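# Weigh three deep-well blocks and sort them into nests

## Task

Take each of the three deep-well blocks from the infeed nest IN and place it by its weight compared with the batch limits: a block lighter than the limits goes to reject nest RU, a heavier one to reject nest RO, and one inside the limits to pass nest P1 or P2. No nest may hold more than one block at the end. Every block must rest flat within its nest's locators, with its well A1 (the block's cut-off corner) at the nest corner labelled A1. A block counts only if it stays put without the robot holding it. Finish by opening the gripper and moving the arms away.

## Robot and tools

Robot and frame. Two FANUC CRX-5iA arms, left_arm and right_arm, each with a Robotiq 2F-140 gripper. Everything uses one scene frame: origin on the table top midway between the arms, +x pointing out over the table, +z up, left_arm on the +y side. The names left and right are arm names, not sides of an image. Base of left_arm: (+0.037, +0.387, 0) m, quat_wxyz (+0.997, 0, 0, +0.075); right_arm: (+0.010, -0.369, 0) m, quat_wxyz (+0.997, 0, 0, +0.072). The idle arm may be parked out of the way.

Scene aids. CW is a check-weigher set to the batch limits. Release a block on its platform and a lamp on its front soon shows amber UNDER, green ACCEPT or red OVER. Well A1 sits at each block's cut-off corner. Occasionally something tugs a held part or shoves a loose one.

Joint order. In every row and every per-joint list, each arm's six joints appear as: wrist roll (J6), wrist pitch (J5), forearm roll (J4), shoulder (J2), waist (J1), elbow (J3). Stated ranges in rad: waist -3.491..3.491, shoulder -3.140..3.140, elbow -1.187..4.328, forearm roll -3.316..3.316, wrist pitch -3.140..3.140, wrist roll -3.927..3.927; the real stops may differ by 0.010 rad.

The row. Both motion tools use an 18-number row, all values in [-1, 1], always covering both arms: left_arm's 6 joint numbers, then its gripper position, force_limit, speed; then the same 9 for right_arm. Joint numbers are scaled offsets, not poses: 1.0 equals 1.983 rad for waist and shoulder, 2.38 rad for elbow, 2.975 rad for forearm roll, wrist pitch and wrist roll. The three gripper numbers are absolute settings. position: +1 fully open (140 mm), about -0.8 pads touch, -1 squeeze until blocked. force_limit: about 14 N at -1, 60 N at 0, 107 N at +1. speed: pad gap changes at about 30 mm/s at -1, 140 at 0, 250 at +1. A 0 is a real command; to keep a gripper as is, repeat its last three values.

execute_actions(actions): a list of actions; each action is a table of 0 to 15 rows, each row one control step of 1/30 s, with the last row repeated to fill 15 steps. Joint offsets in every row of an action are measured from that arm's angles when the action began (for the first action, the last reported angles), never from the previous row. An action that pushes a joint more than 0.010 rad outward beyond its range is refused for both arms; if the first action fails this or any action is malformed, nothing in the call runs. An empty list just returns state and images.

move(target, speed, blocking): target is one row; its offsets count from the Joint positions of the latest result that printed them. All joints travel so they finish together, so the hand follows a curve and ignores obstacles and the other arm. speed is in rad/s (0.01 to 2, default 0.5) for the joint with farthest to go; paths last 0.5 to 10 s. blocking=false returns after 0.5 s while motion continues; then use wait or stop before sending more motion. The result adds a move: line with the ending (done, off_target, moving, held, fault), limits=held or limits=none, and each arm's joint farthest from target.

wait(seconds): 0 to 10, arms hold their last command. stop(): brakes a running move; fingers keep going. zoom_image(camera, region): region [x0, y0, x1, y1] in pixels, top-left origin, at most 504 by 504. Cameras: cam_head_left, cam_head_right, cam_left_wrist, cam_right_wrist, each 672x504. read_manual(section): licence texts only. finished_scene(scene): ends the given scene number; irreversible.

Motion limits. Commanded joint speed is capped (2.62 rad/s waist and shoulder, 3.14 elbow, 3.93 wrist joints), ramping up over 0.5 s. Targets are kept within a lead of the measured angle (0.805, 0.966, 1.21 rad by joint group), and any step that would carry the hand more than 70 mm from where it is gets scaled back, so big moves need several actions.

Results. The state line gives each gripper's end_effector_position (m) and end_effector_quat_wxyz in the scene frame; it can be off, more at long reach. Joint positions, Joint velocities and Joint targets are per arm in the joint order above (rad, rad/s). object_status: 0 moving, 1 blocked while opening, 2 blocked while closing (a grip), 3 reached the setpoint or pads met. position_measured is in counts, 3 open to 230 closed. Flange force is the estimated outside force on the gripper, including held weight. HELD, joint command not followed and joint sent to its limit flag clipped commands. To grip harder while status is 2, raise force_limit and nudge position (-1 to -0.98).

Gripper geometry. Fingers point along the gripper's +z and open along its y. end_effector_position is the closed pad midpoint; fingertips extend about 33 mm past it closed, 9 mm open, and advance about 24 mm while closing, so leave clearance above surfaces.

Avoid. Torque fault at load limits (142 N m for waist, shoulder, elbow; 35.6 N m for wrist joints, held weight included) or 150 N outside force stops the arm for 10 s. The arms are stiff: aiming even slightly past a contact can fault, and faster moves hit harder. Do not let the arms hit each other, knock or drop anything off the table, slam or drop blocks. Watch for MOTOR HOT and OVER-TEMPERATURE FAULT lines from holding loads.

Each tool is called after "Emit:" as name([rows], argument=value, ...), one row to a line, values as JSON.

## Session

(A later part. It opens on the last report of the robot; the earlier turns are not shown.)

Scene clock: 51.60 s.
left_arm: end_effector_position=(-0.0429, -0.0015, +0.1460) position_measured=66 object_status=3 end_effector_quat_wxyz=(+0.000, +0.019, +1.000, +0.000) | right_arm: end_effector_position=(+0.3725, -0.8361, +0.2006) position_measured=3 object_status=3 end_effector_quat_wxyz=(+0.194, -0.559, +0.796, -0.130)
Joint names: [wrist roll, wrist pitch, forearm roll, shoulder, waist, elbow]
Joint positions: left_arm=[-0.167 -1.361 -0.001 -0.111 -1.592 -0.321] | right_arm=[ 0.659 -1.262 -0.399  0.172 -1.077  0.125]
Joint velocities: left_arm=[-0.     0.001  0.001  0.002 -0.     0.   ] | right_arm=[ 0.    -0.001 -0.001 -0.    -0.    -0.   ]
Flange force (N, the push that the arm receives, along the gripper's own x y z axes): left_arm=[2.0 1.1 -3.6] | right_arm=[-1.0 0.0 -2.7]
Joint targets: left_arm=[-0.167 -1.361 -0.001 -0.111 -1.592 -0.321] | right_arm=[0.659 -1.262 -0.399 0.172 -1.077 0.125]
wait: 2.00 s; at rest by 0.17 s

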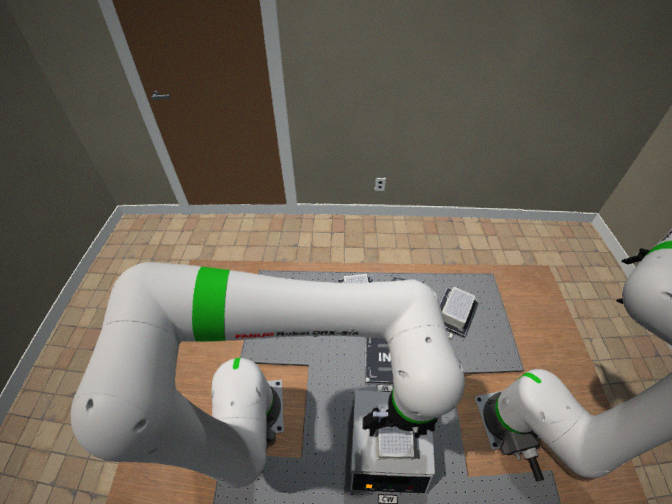

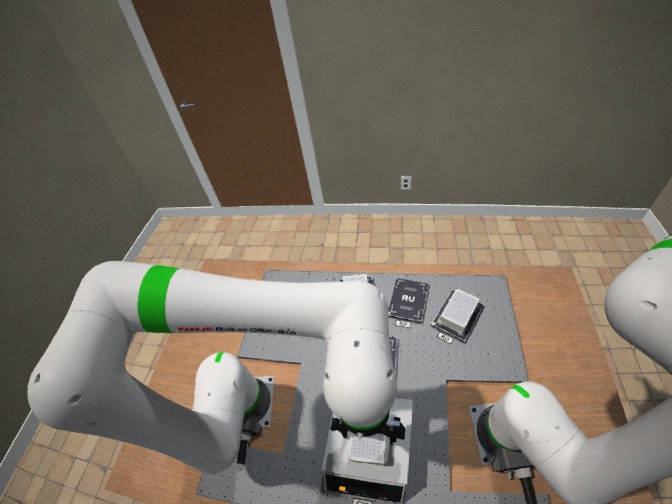

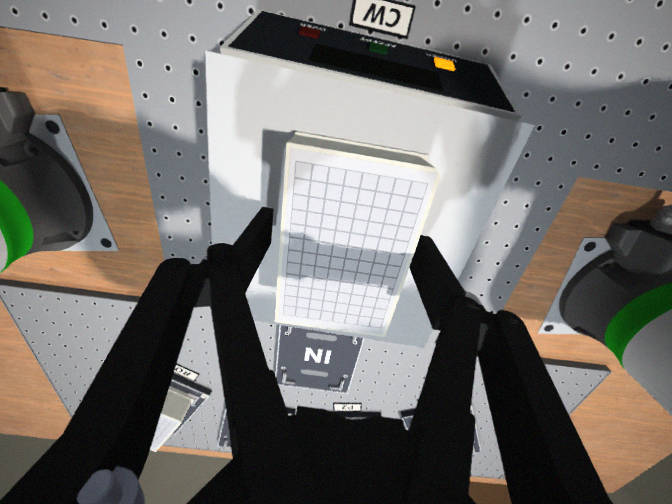

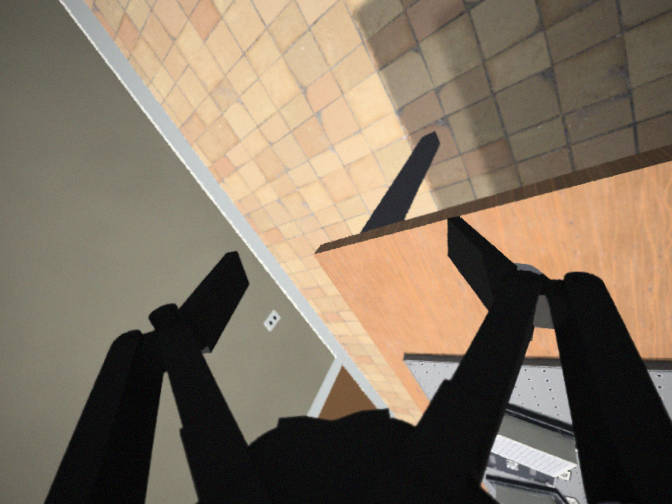

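Emit:
move(target=[0,0,0,0,0,0,-1,0.3,-0.3,0,0,0,0,0,0,1,0,0])

Emit:
move(target=[0,-0.048,0,0,0,0.06,-1,0.3,-0.3,0,0,0,0,0,0,1,0,0], speed=0.3)

Emit:
move(target=[-0.308,0.052,0,0.3061,0.3858,0.1901,-1,0.3,-0.3,0,0,0,0,0,0,1,0,0], speed=0.7)

Scene clock: 52.53 s.
left_arm: end_effector_position=(-0.0429, -0.0016, +0.1460) position_measured=108 object_status=2 end_effector_quat_wxyz=(+0.000, +0.019, +1.000, +0.000) | right_arm: end_effector_position=(+0.3725, -0.8361, +0.2006) position_measured=3 object_status=3 end_effector_quat_wxyz=(+0.194, -0.559, +0.796, -0.130)
Joint names: [wrist roll, wrist pitch, forearm roll, shoulder, waist, elbow]
Joint positions: left_arm=[-0.167 -1.361 -0.001 -0.111 -1.592 -0.321] | right_arm=[ 0.659 -1.262 -0.399  0.172 -1.077  0.125]
Joint velocities: left_arm=[ 0.     0.    -0.002  0.001 -0.    -0.   ] | right_arm=[-0.     0.001 -0.001  0.    -0.     0.001]
Flange force (N, the push that the arm receives, along the gripper's own x y z axes): left_arm=[0.8 2.5 -14.8] | right_arm=[0.8 -2.5 -2.6]
Joint targets: left_arm=[-0.167 -1.361 -0.001 -0.111 -1.592 -0.321] | right_arm=[0.659 -1.262 -0.399 0.172 -1.077 0.125]
move: done; limits=none; left_arm: farthest joint: the waist, 0.000 radians from its target (0.000 radians at the start); right_arm: farthest joint: the waist, 0.000 radians from its target (0.000 radians at the start)

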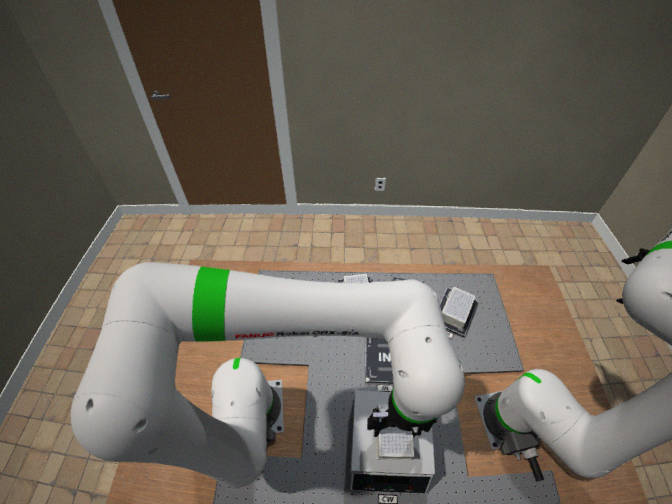

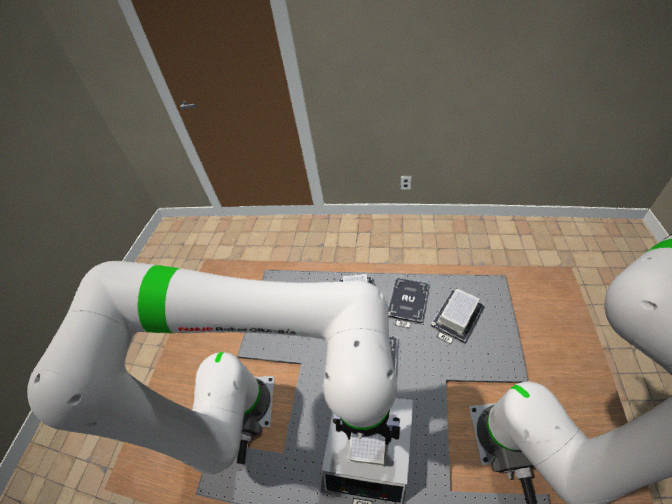

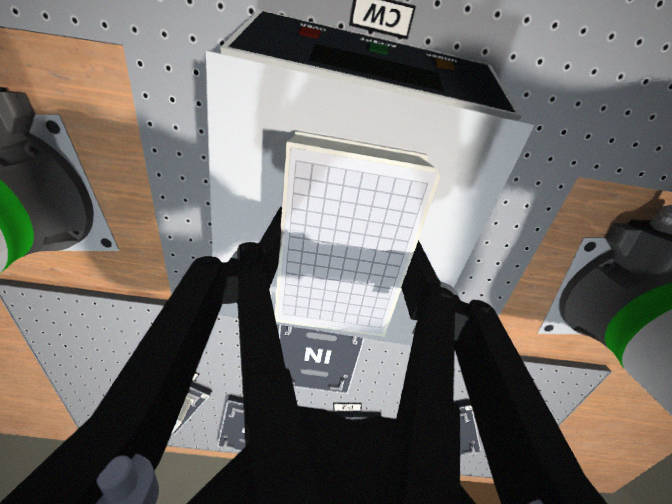

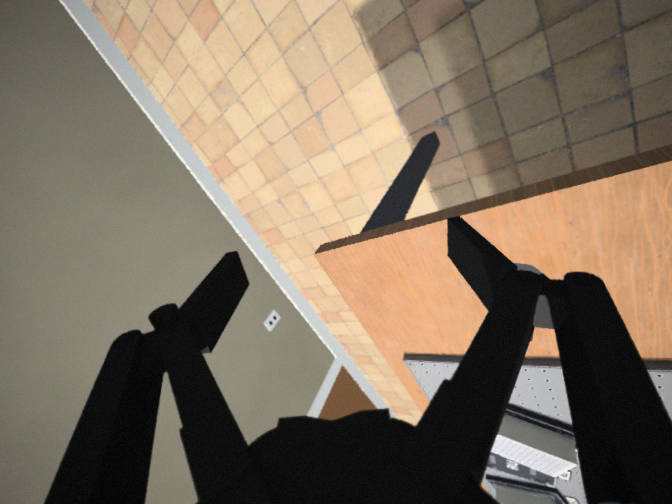

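Scene clock: 53.53 s.
left_arm: end_effector_position=(-0.0418, -0.0100, +0.2068) position_measured=108 object_status=2 end_effector_quat_wxyz=(+0.000, +0.019, +1.000, +0.000) | right_arm: end_effector_position=(+0.3725, -0.8361, +0.2006) position_measured=3 object_status=3 end_effector_quat_wxyz=(+0.194, -0.559, +0.796, -0.130)
Joint names: [wrist roll, wrist pitch, forearm roll, shoulder, waist, elbow]
Joint positions: left_arm=[-0.167 -1.503 -0.001 -0.111 -1.592 -0.179] | right_arm=[ 0.659 -1.262 -0.399  0.172 -1.077  0.125]
Joint velocities: left_arm=[-0.    -0.001 -0.001 -0.    -0.     0.002] | right_arm=[-0.    -0.    -0.001  0.     0.    -0.   ]
Flange force (N, the push that the arm receives, along the gripper's own x y z axes): left_arm=[2.3 -0.2 -2.9] | right_arm=[0.4 0.8 -3.1]
Joint targets: left_arm=[-0.167 -1.504 -0.001 -0.111 -1.592 -0.178] | right_arm=[0.659 -1.262 -0.399 0.172 -1.077 0.125]
move: done; limits=none; left_arm: farthest joint: the waist, 0.000 radians from its target (0.000 radians at the start); right_arm: farthest joint: the waist, 0.000 radians from its target (0.000 radians at the start)

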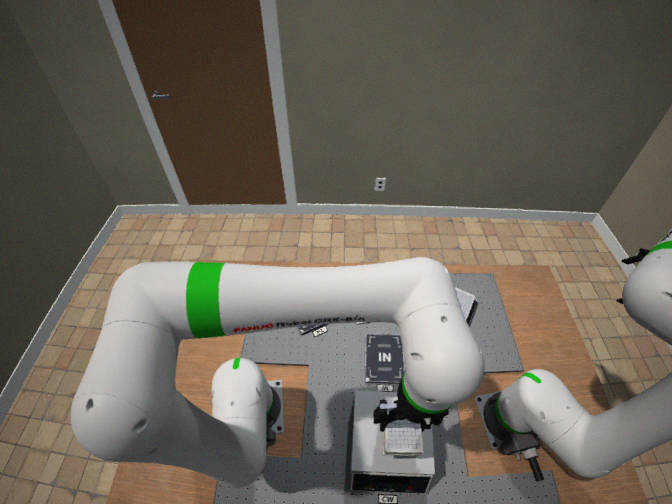

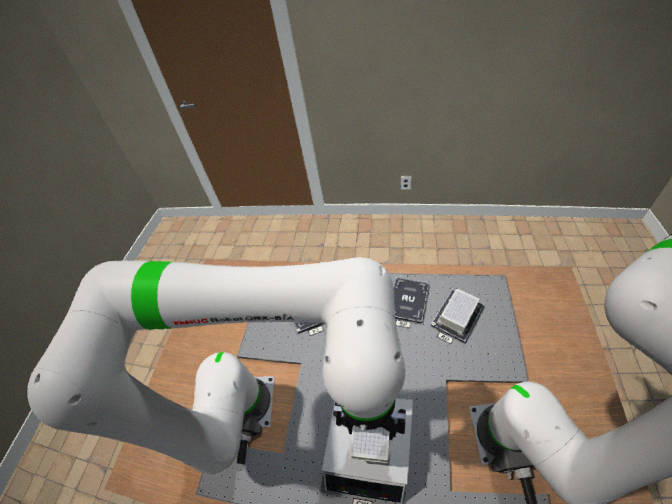

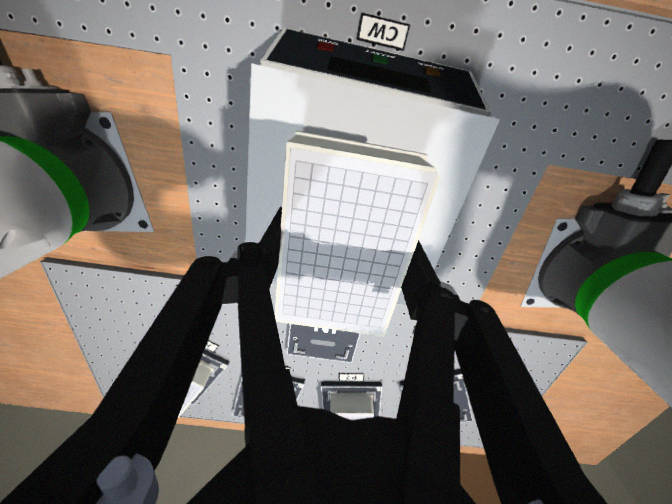

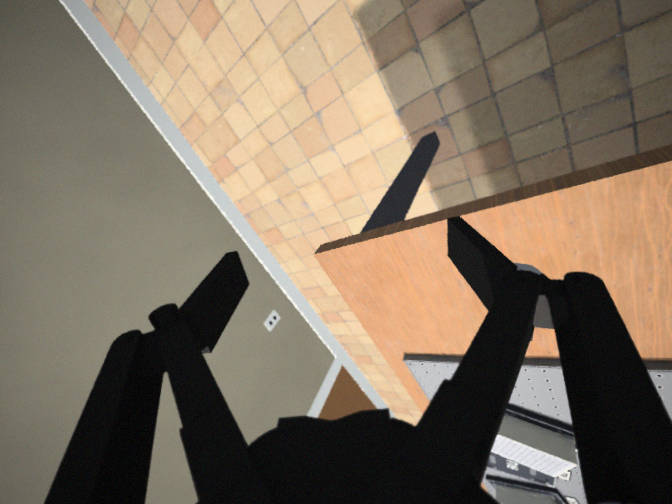

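Scene clock: 55.57 s.
left_arm: end_effector_position=(+0.4353, -0.0989, +0.0941) position_measured=108 object_status=2 end_effector_quat_wxyz=(-0.000, +0.094, +0.996, +0.000) | right_arm: end_effector_position=(+0.3725, -0.8361, +0.2006) position_measured=3 object_status=3 end_effector_quat_wxyz=(+0.194, -0.559, +0.796, -0.130)
Joint names: [wrist roll, wrist pitch, forearm roll, shoulder, waist, elbow]
Joint positions: left_arm=[-1.083 -1.349 -0.001  0.496 -0.827  0.274] | right_arm=[ 0.659 -1.262 -0.399  0.172 -1.077  0.125]
Joint velocities: left_arm=[-0.002 -0.001 -0.001  0.001  0.001  0.001] | right_arm=[ 0. -0.  0. -0.  0.  0.]
Flange force (N, the push that the arm receives, along the gripper's own x y z axes): left_arm=[3.0 0.1 -2.4] | right_arm=[-1.6 0.8 -1.6]
Joint targets: left_arm=[-1.083 -1.349 -0.001 0.496 -0.827 0.274] | right_arm=[0.659 -1.262 -0.399 0.172 -1.077 0.125]
move: done; limits=none; left_arm: farthest joint: the waist, 0.000 radians from its target (0.765 radians at the start); right_arm: farthest joint: the waist, 0.000 radians from its target (0.000 radians at the start)

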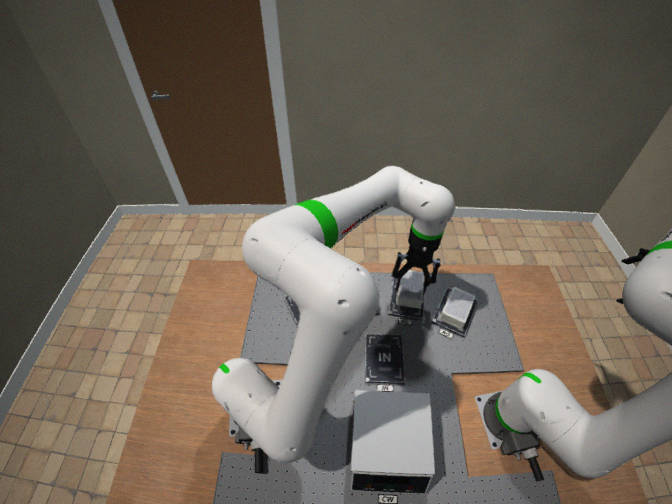

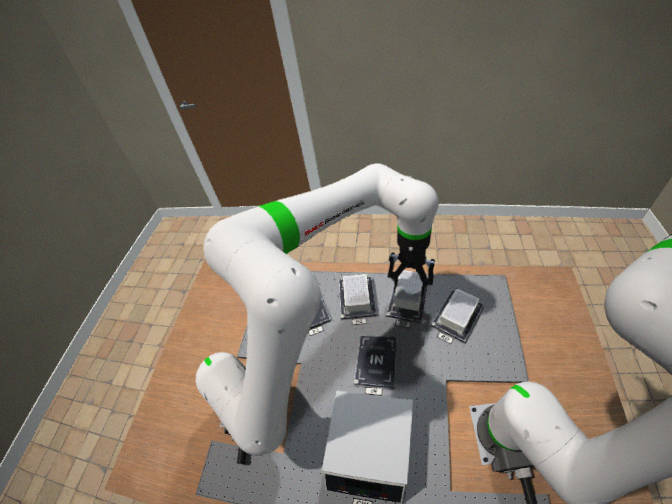

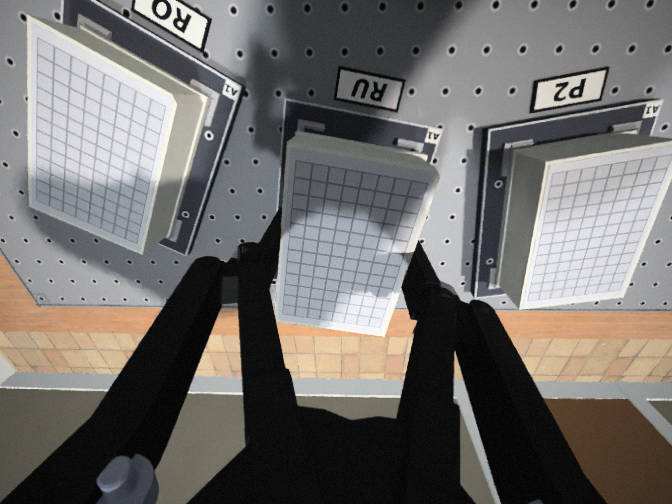

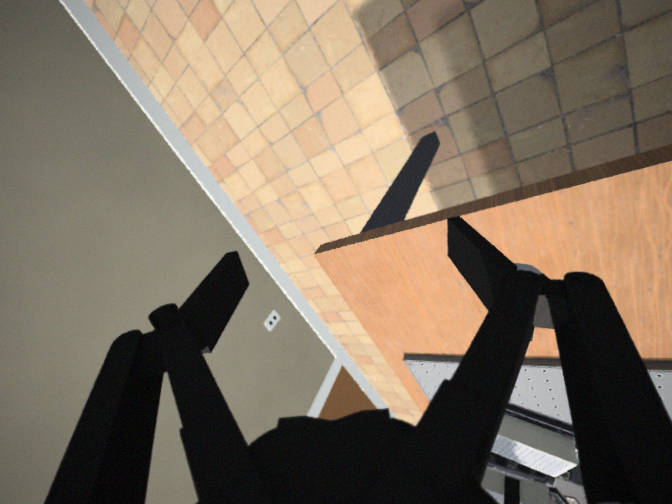

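Emit:
move(target=[-0.0047,0.0171,0,0.0097,0.001,-0.0133,-1,0.3,-0.3,0,0,0,0,0,0,1,0,0], speed=0.1)

Emit:
zoom_image(camera="cam_left_wrist", region=[230,60,510,270])

Scene clock: 56.63 s.
left_arm: end_effector_position=(+0.4374, -0.0991, +0.0691) position_measured=108 object_status=2 end_effector_quat_wxyz=(-0.000, +0.100, +0.995, +0.000) | right_arm: end_effector_position=(+0.3725, -0.8361, +0.2006) position_measured=3 object_status=3 end_effector_quat_wxyz=(+0.194, -0.559, +0.796, -0.130)
Joint names: [wrist roll, wrist pitch, forearm roll, shoulder, waist, elbow]
Joint positions: left_arm=[-1.097 -1.298 -0.001  0.515 -0.825  0.242] | right_arm=[ 0.659 -1.262 -0.399  0.172 -1.077  0.125]
Joint velocities: left_arm=[-0.001  0.001 -0.    -0.    -0.    -0.001] | right_arm=[-0.    -0.    -0.    -0.     0.     0.001]
Flange force (N, the push that the arm receives, along the gripper's own x y z axes): left_arm=[2.8 0.4 -1.2] | right_arm=[-0.7 1.2 -3.3]
Joint targets: left_arm=[-1.097 -1.298 -0.001 0.515 -0.825 0.242] | right_arm=[0.659 -1.262 -0.399 0.172 -1.077 0.125]
move: done; limits=none; left_arm: farthest joint: the waist, 0.000 radians from its target (0.002 radians at the start); right_arm: farthest joint: the waist, 0.000 radians from its target (0.000 radians at the start)

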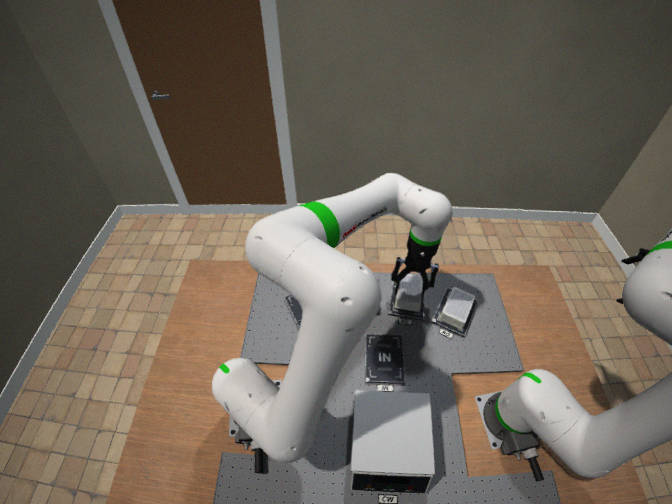

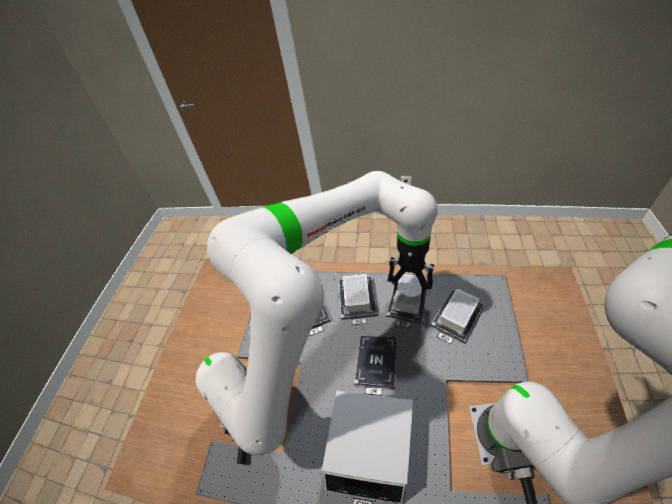

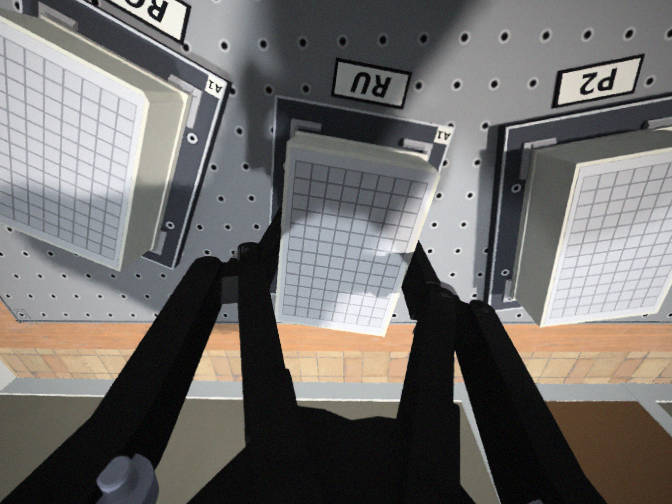

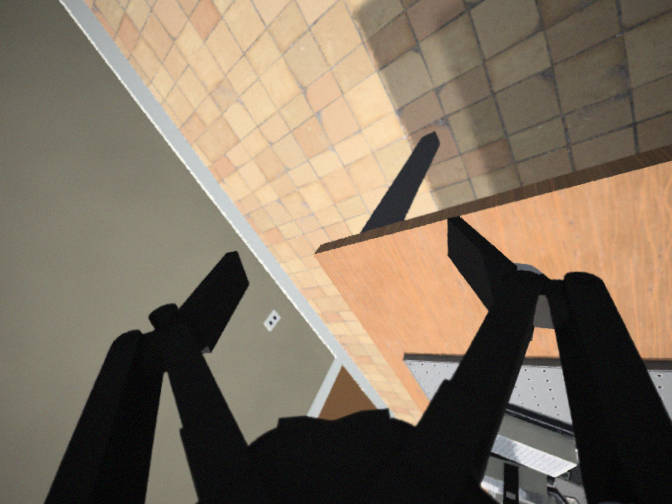

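Region (230, 60, 510, 270) of cam_left_wrist's 672x504 image, scaled by 1.800, with more detail than that image has; it fills the top 378 rows of this view, and the rest is white.

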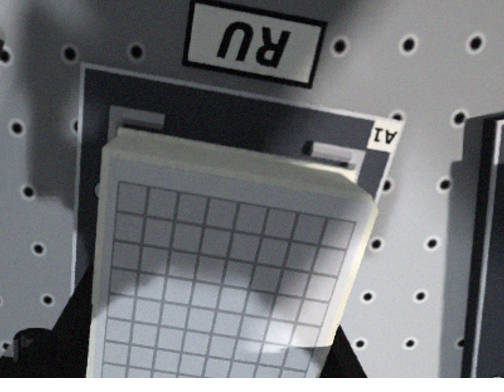

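Emit:
move(target=[0.001,0.0052,0,0.0026,0,-0.0044,-1,0.3,-0.3,0,0,0,0,0,0,1,0,0], speed=0.02)

Emit:
move(target=[0,0,0,0,0,0,0.6,0.3,0,0,0,0,0,0,0,1,0,0])

Emit:
move(target=[0,-0.085,0,-0.04,0,0.073,0.6,0.3,0,0,0,0,0,0,0,1,0,0], speed=0.3)

Scene clock: 58.23 s.
left_arm: end_effector_position=(+0.4374, -0.0990, +0.0617) position_measured=108 object_status=2 end_effector_quat_wxyz=(-0.000, +0.099, +0.995, +0.000) | right_arm: end_effector_position=(+0.3725, -0.8361, +0.2006) position_measured=3 object_status=3 end_effector_quat_wxyz=(+0.194, -0.559, +0.796, -0.130)
Joint names: [wrist roll, wrist pitch, forearm roll, shoulder, waist, elbow]
Joint positions: left_arm=[-1.094 -1.283 -0.001  0.52  -0.825  0.232] | right_arm=[ 0.659 -1.262 -0.399  0.172 -1.077  0.125]
Joint velocities: left_arm=[ 0.     0.002 -0.    -0.001 -0.    -0.001] | right_arm=[-0.     0.001 -0.     0.     0.    -0.001]
Flange force (N, the push that the arm receives, along the gripper's own x y z axes): left_arm=[3.9 -0.4 -3.5] | right_arm=[-1.4 -0.4 -2.0]
Joint targets: left_arm=[-1.094 -1.283 -0.001 0.521 -0.825 0.232] | right_arm=[0.659 -1.262 -0.399 0.172 -1.077 0.125]
move: done; limits=none; left_arm: farthest joint: the waist, 0.000 radians from its target (0.000 radians at the start); right_arm: farthest joint: the waist, 0.000 radians from its target (0.000 radians at the start)

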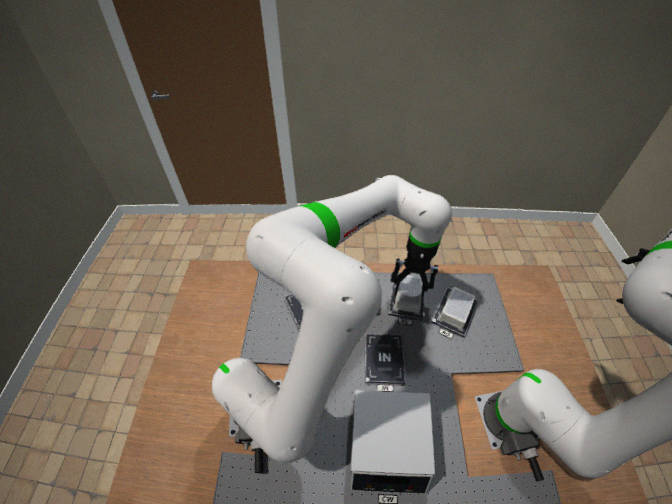

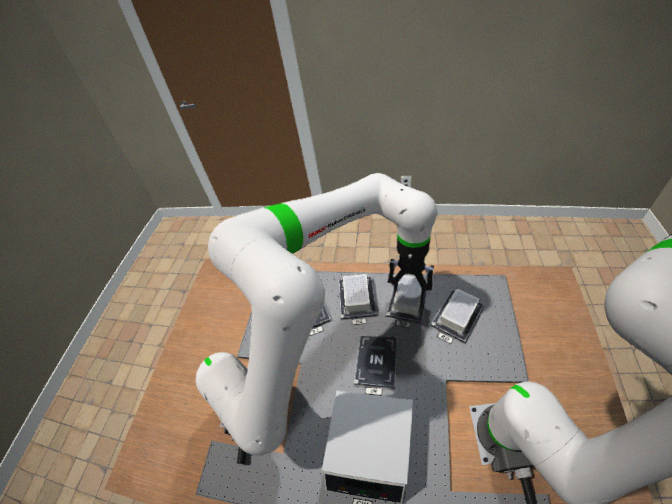

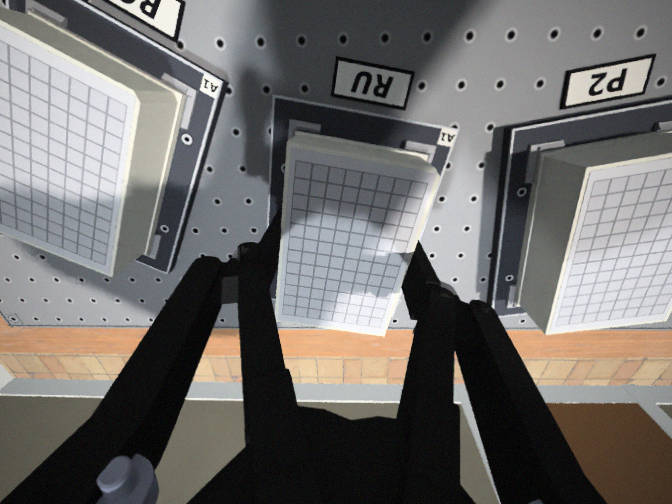

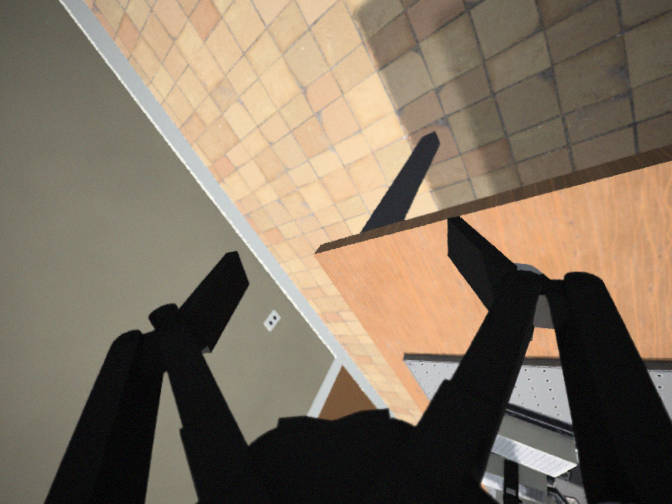

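Scene clock: 58.73 s.
left_arm: end_effector_position=(+0.4374, -0.0990, +0.0617) position_measured=53 object_status=3 end_effector_quat_wxyz=(-0.000, +0.099, +0.995, +0.000) | right_arm: end_effector_position=(+0.3725, -0.8361, +0.2006) position_measured=3 object_status=3 end_effector_quat_wxyz=(+0.194, -0.559, +0.796, -0.130)
Joint names: [wrist roll, wrist pitch, forearm roll, shoulder, waist, elbow]
Joint positions: left_arm=[-1.094 -1.283 -0.001  0.521 -0.825  0.232] | right_arm=[ 0.659 -1.262 -0.399  0.172 -1.077  0.125]
Joint velocities: left_arm=[ 0.    -0.     0.     0.001  0.    -0.   ] | right_arm=[-0.  0. -0. -0. -0.  0.]
Flange force (N, the push that the arm receives, along the gripper's own x y z axes): left_arm=[1.4 0.2 -4.1] | right_arm=[-2.8 1.3 -3.1]
Joint targets: left_arm=[-1.094 -1.283 -0.001 0.520 -0.825 0.232] | right_arm=[0.659 -1.262 -0.399 0.172 -1.077 0.125]
move: done; limits=none; left_arm: farthest joint: the shoulder, 0.001 radians from its target (0.000 radians at the start); right_arm: farthest joint: the waist, 0.000 radians from its target (0.000 radians at the start)

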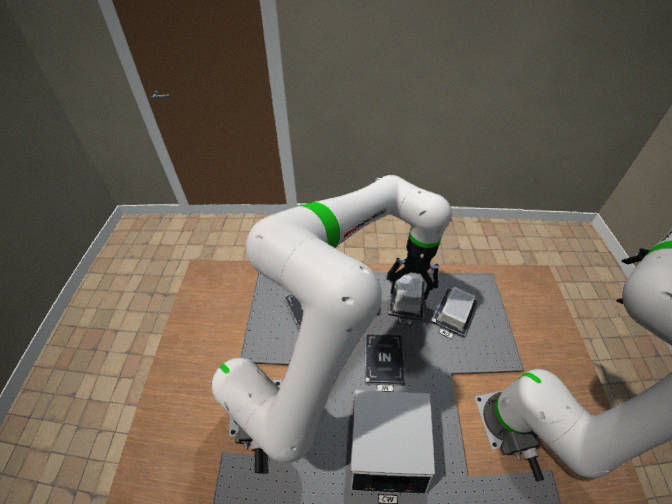

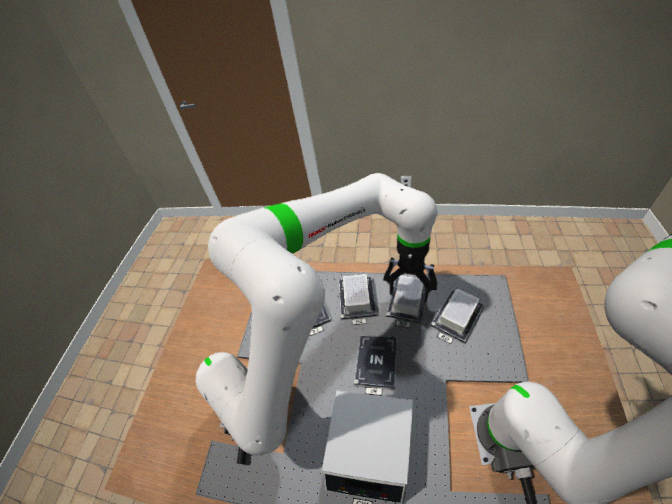

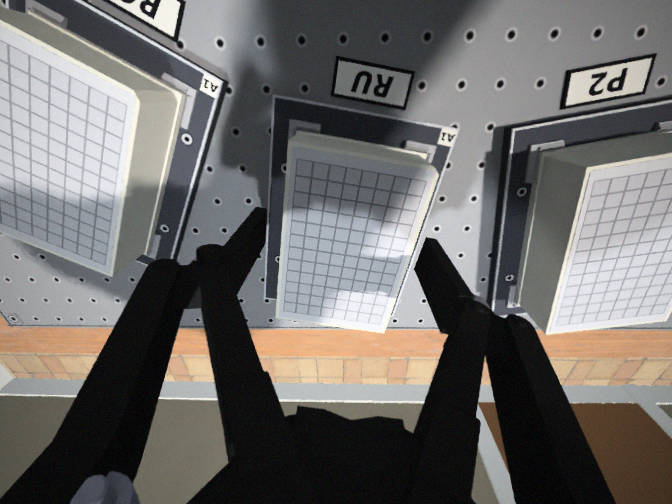

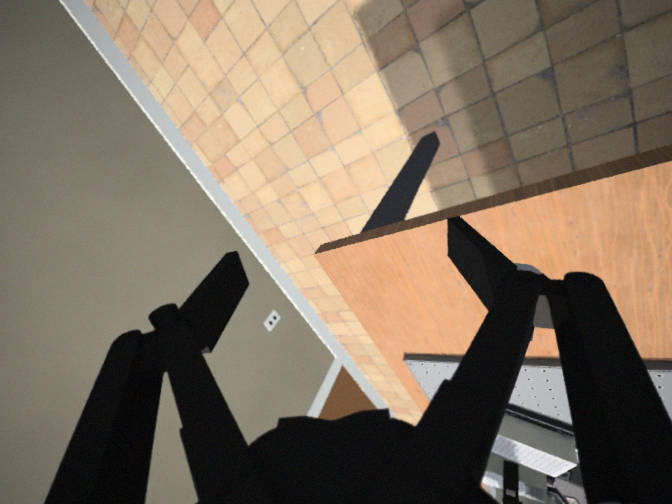

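Scene clock: 60.10 s.
left_arm: end_effector_position=(+0.4287, -0.0920, +0.1837) position_measured=53 object_status=3 end_effector_quat_wxyz=(+0.000, +0.099, +0.995, +0.000) | right_arm: end_effector_position=(+0.3725, -0.8361, +0.2006) position_measured=3 object_status=3 end_effector_quat_wxyz=(+0.194, -0.559, +0.796, -0.130)
Joint names: [wrist roll, wrist pitch, forearm roll, shoulder, waist, elbow]
Joint positions: left_arm=[-1.094 -1.535 -0.001  0.441 -0.825  0.405] | right_arm=[ 0.659 -1.262 -0.399  0.172 -1.077  0.125]
Joint velocities: left_arm=[-0.    -0.001 -0.    -0.002 -0.     0.001] | right_arm=[ 0.     0.002  0.     0.     0.    -0.   ]
Flange force (N, the push that the arm receives, along the gripper's own x y z axes): left_arm=[0.2 -1.0 -3.8] | right_arm=[-1.2 0.6 -2.5]
Joint targets: left_arm=[-1.094 -1.535 -0.001 0.441 -0.825 0.406] | right_arm=[0.659 -1.262 -0.399 0.172 -1.077 0.125]
move: done; limits=none; left_arm: farthest joint: the wrist pitch, 0.001 radians from its target (0.253 radians at the start); right_arm: farthest joint: the waist, 0.000 radians from its target (0.000 radians at the start)

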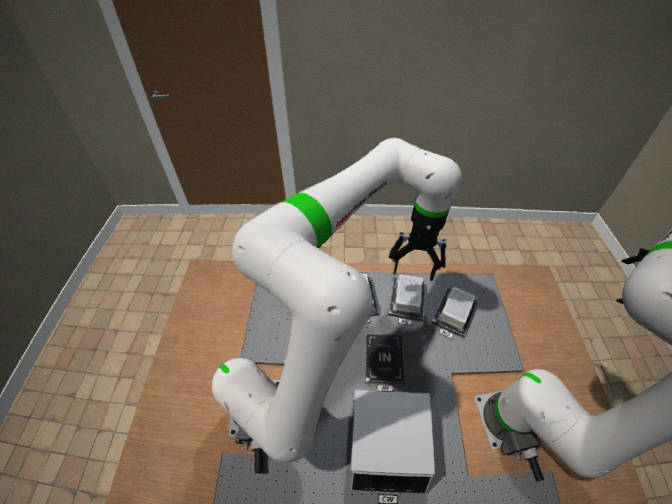

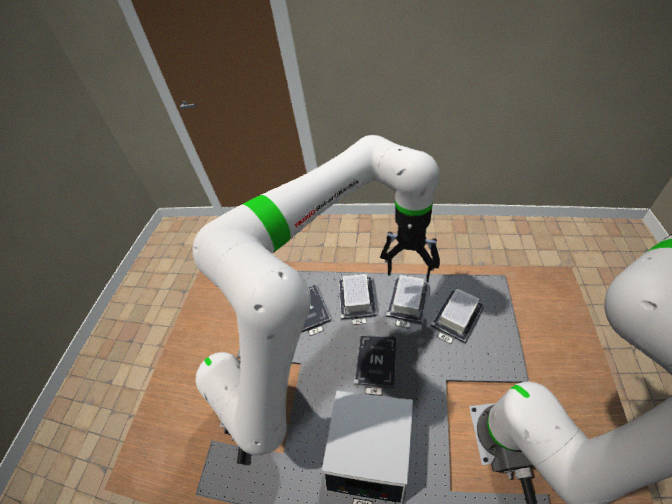

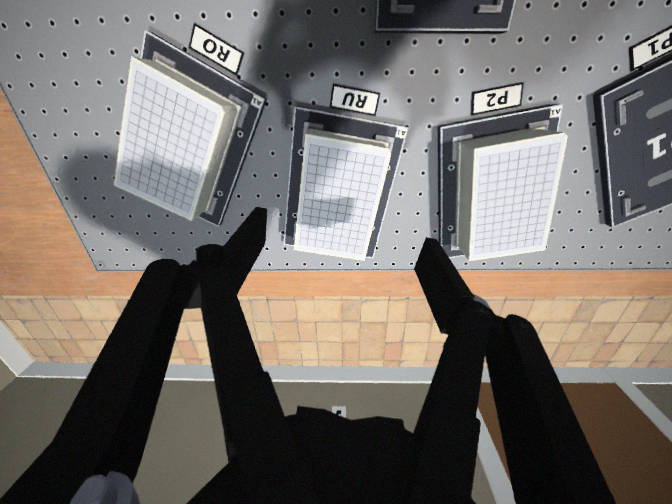

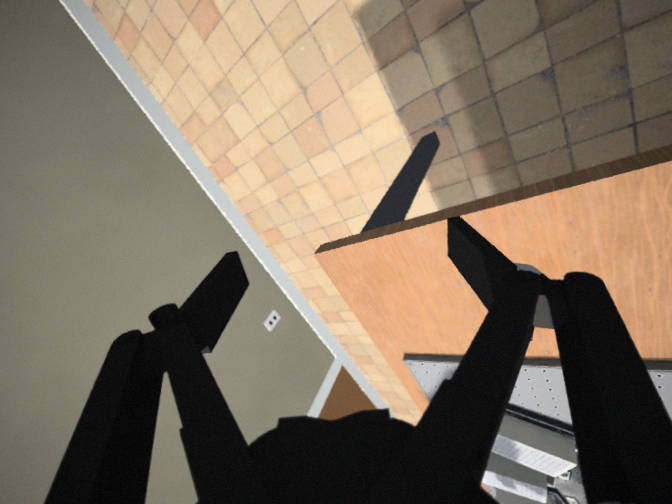

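The block shifted on release; check seating.

Emit:
zoom_image(camera="cam_left_wrist", region=[270,90,580,270])

Emit:
zoom_image(camera="cam_head_right", region=[330,265,490,345])

Region (270, 90, 580, 270) of cam_left_wrist's 672x504 image, scaled by 1.626, with more detail than that image has; it fills the top 293 rows of this view, and the rest is white.

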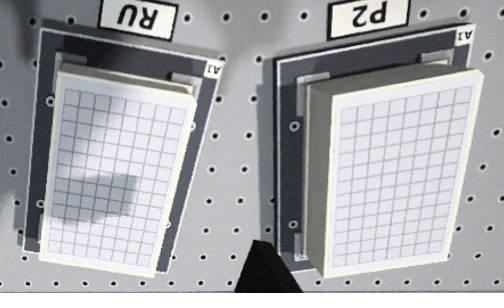

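Region (330, 265, 490, 345) of cam_head_right's 672x504 image, scaled by 3.150, with more detail than that image has.

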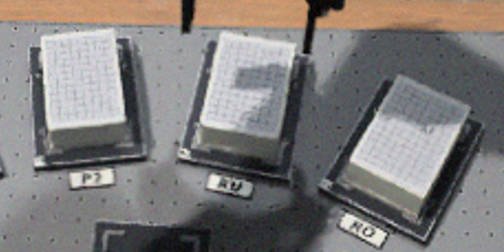

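Emit:
move(target=[0,0,0,0,0.13,0,0.6,0.3,0,0,0,0,0,0,0,1,0,0])

Emit:
zoom_image(camera="cam_left_wrist", region=[130,0,480,250])

Scene clock: 61.53 s.
left_arm: end_effector_position=(+0.5378, +0.0235, +0.1838) position_measured=53 object_status=3 end_effector_quat_wxyz=(+0.000, -0.030, +1.000, +0.000) | right_arm: end_effector_position=(+0.3725, -0.8361, +0.2006) position_measured=3 object_status=3 end_effector_quat_wxyz=(+0.194, -0.559, +0.796, -0.130)
Joint names: [wrist roll, wrist pitch, forearm roll, shoulder, waist, elbow]
Joint positions: left_arm=[-1.094 -1.535 -0.001  0.441 -0.567  0.406] | right_arm=[ 0.659 -1.262 -0.399  0.172 -1.077  0.125]
Joint velocities: left_arm=[-0.     0.001 -0.001 -0.001  0.002 -0.   ] | right_arm=[ 0.    -0.001  0.001  0.001 -0.     0.001]
Flange force (N, the push that the arm receives, along the gripper's own x y z axes): left_arm=[-0.4 0.2 -3.3] | right_arm=[-2.6 2.9 -2.1]
Joint targets: left_arm=[-1.094 -1.535 -0.001 0.441 -0.567 0.405] | right_arm=[0.659 -1.262 -0.399 0.172 -1.077 0.125]
move: done; limits=none; left_arm: farthest joint: the elbow, 0.001 radians from its target (0.001 radians at the start); right_arm: farthest joint: the waist, 0.000 radians from its target (0.000 radians at the start)

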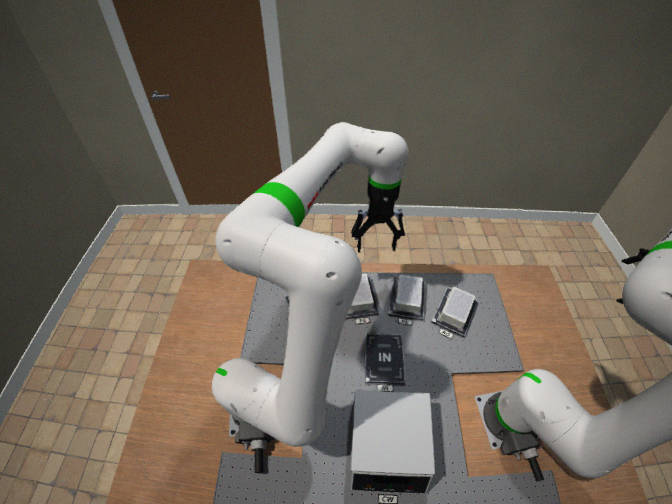

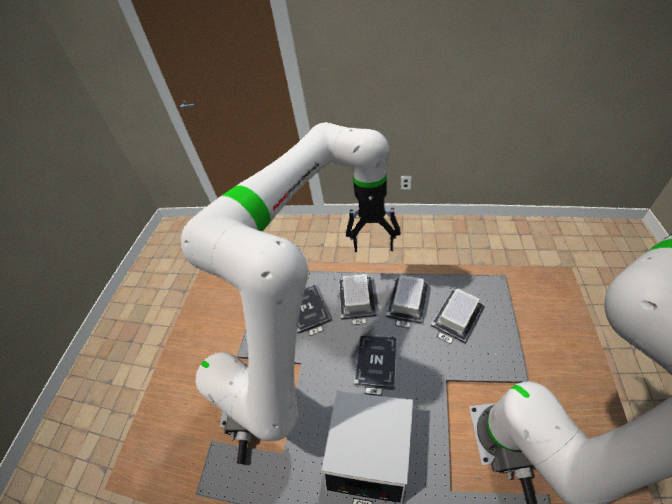

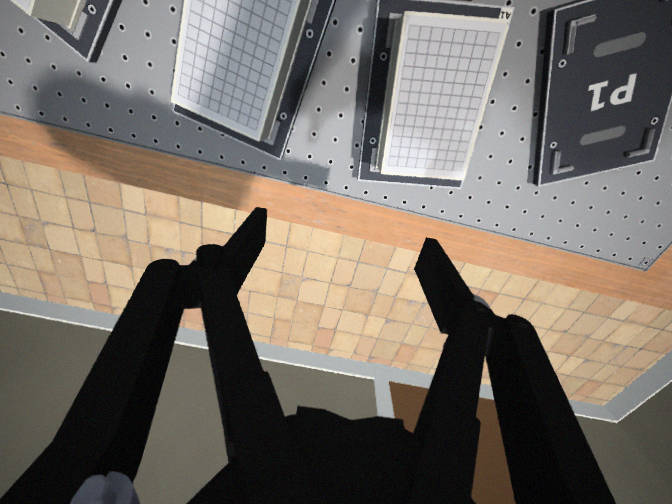

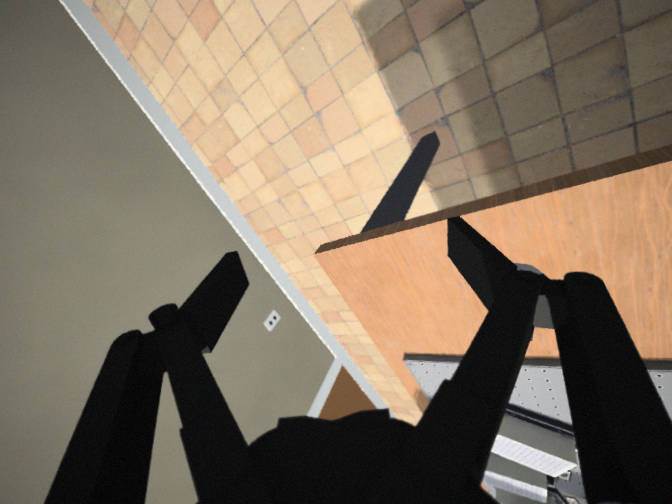

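Region (130, 0, 480, 250) of cam_left_wrist's 672x504 image, scaled by 1.440, with more detail than that image has; it fills the top 360 rows of this view, and the rest is white.

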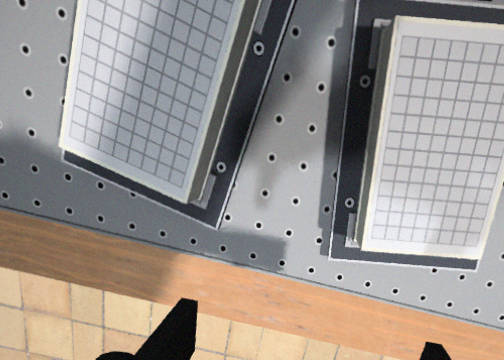

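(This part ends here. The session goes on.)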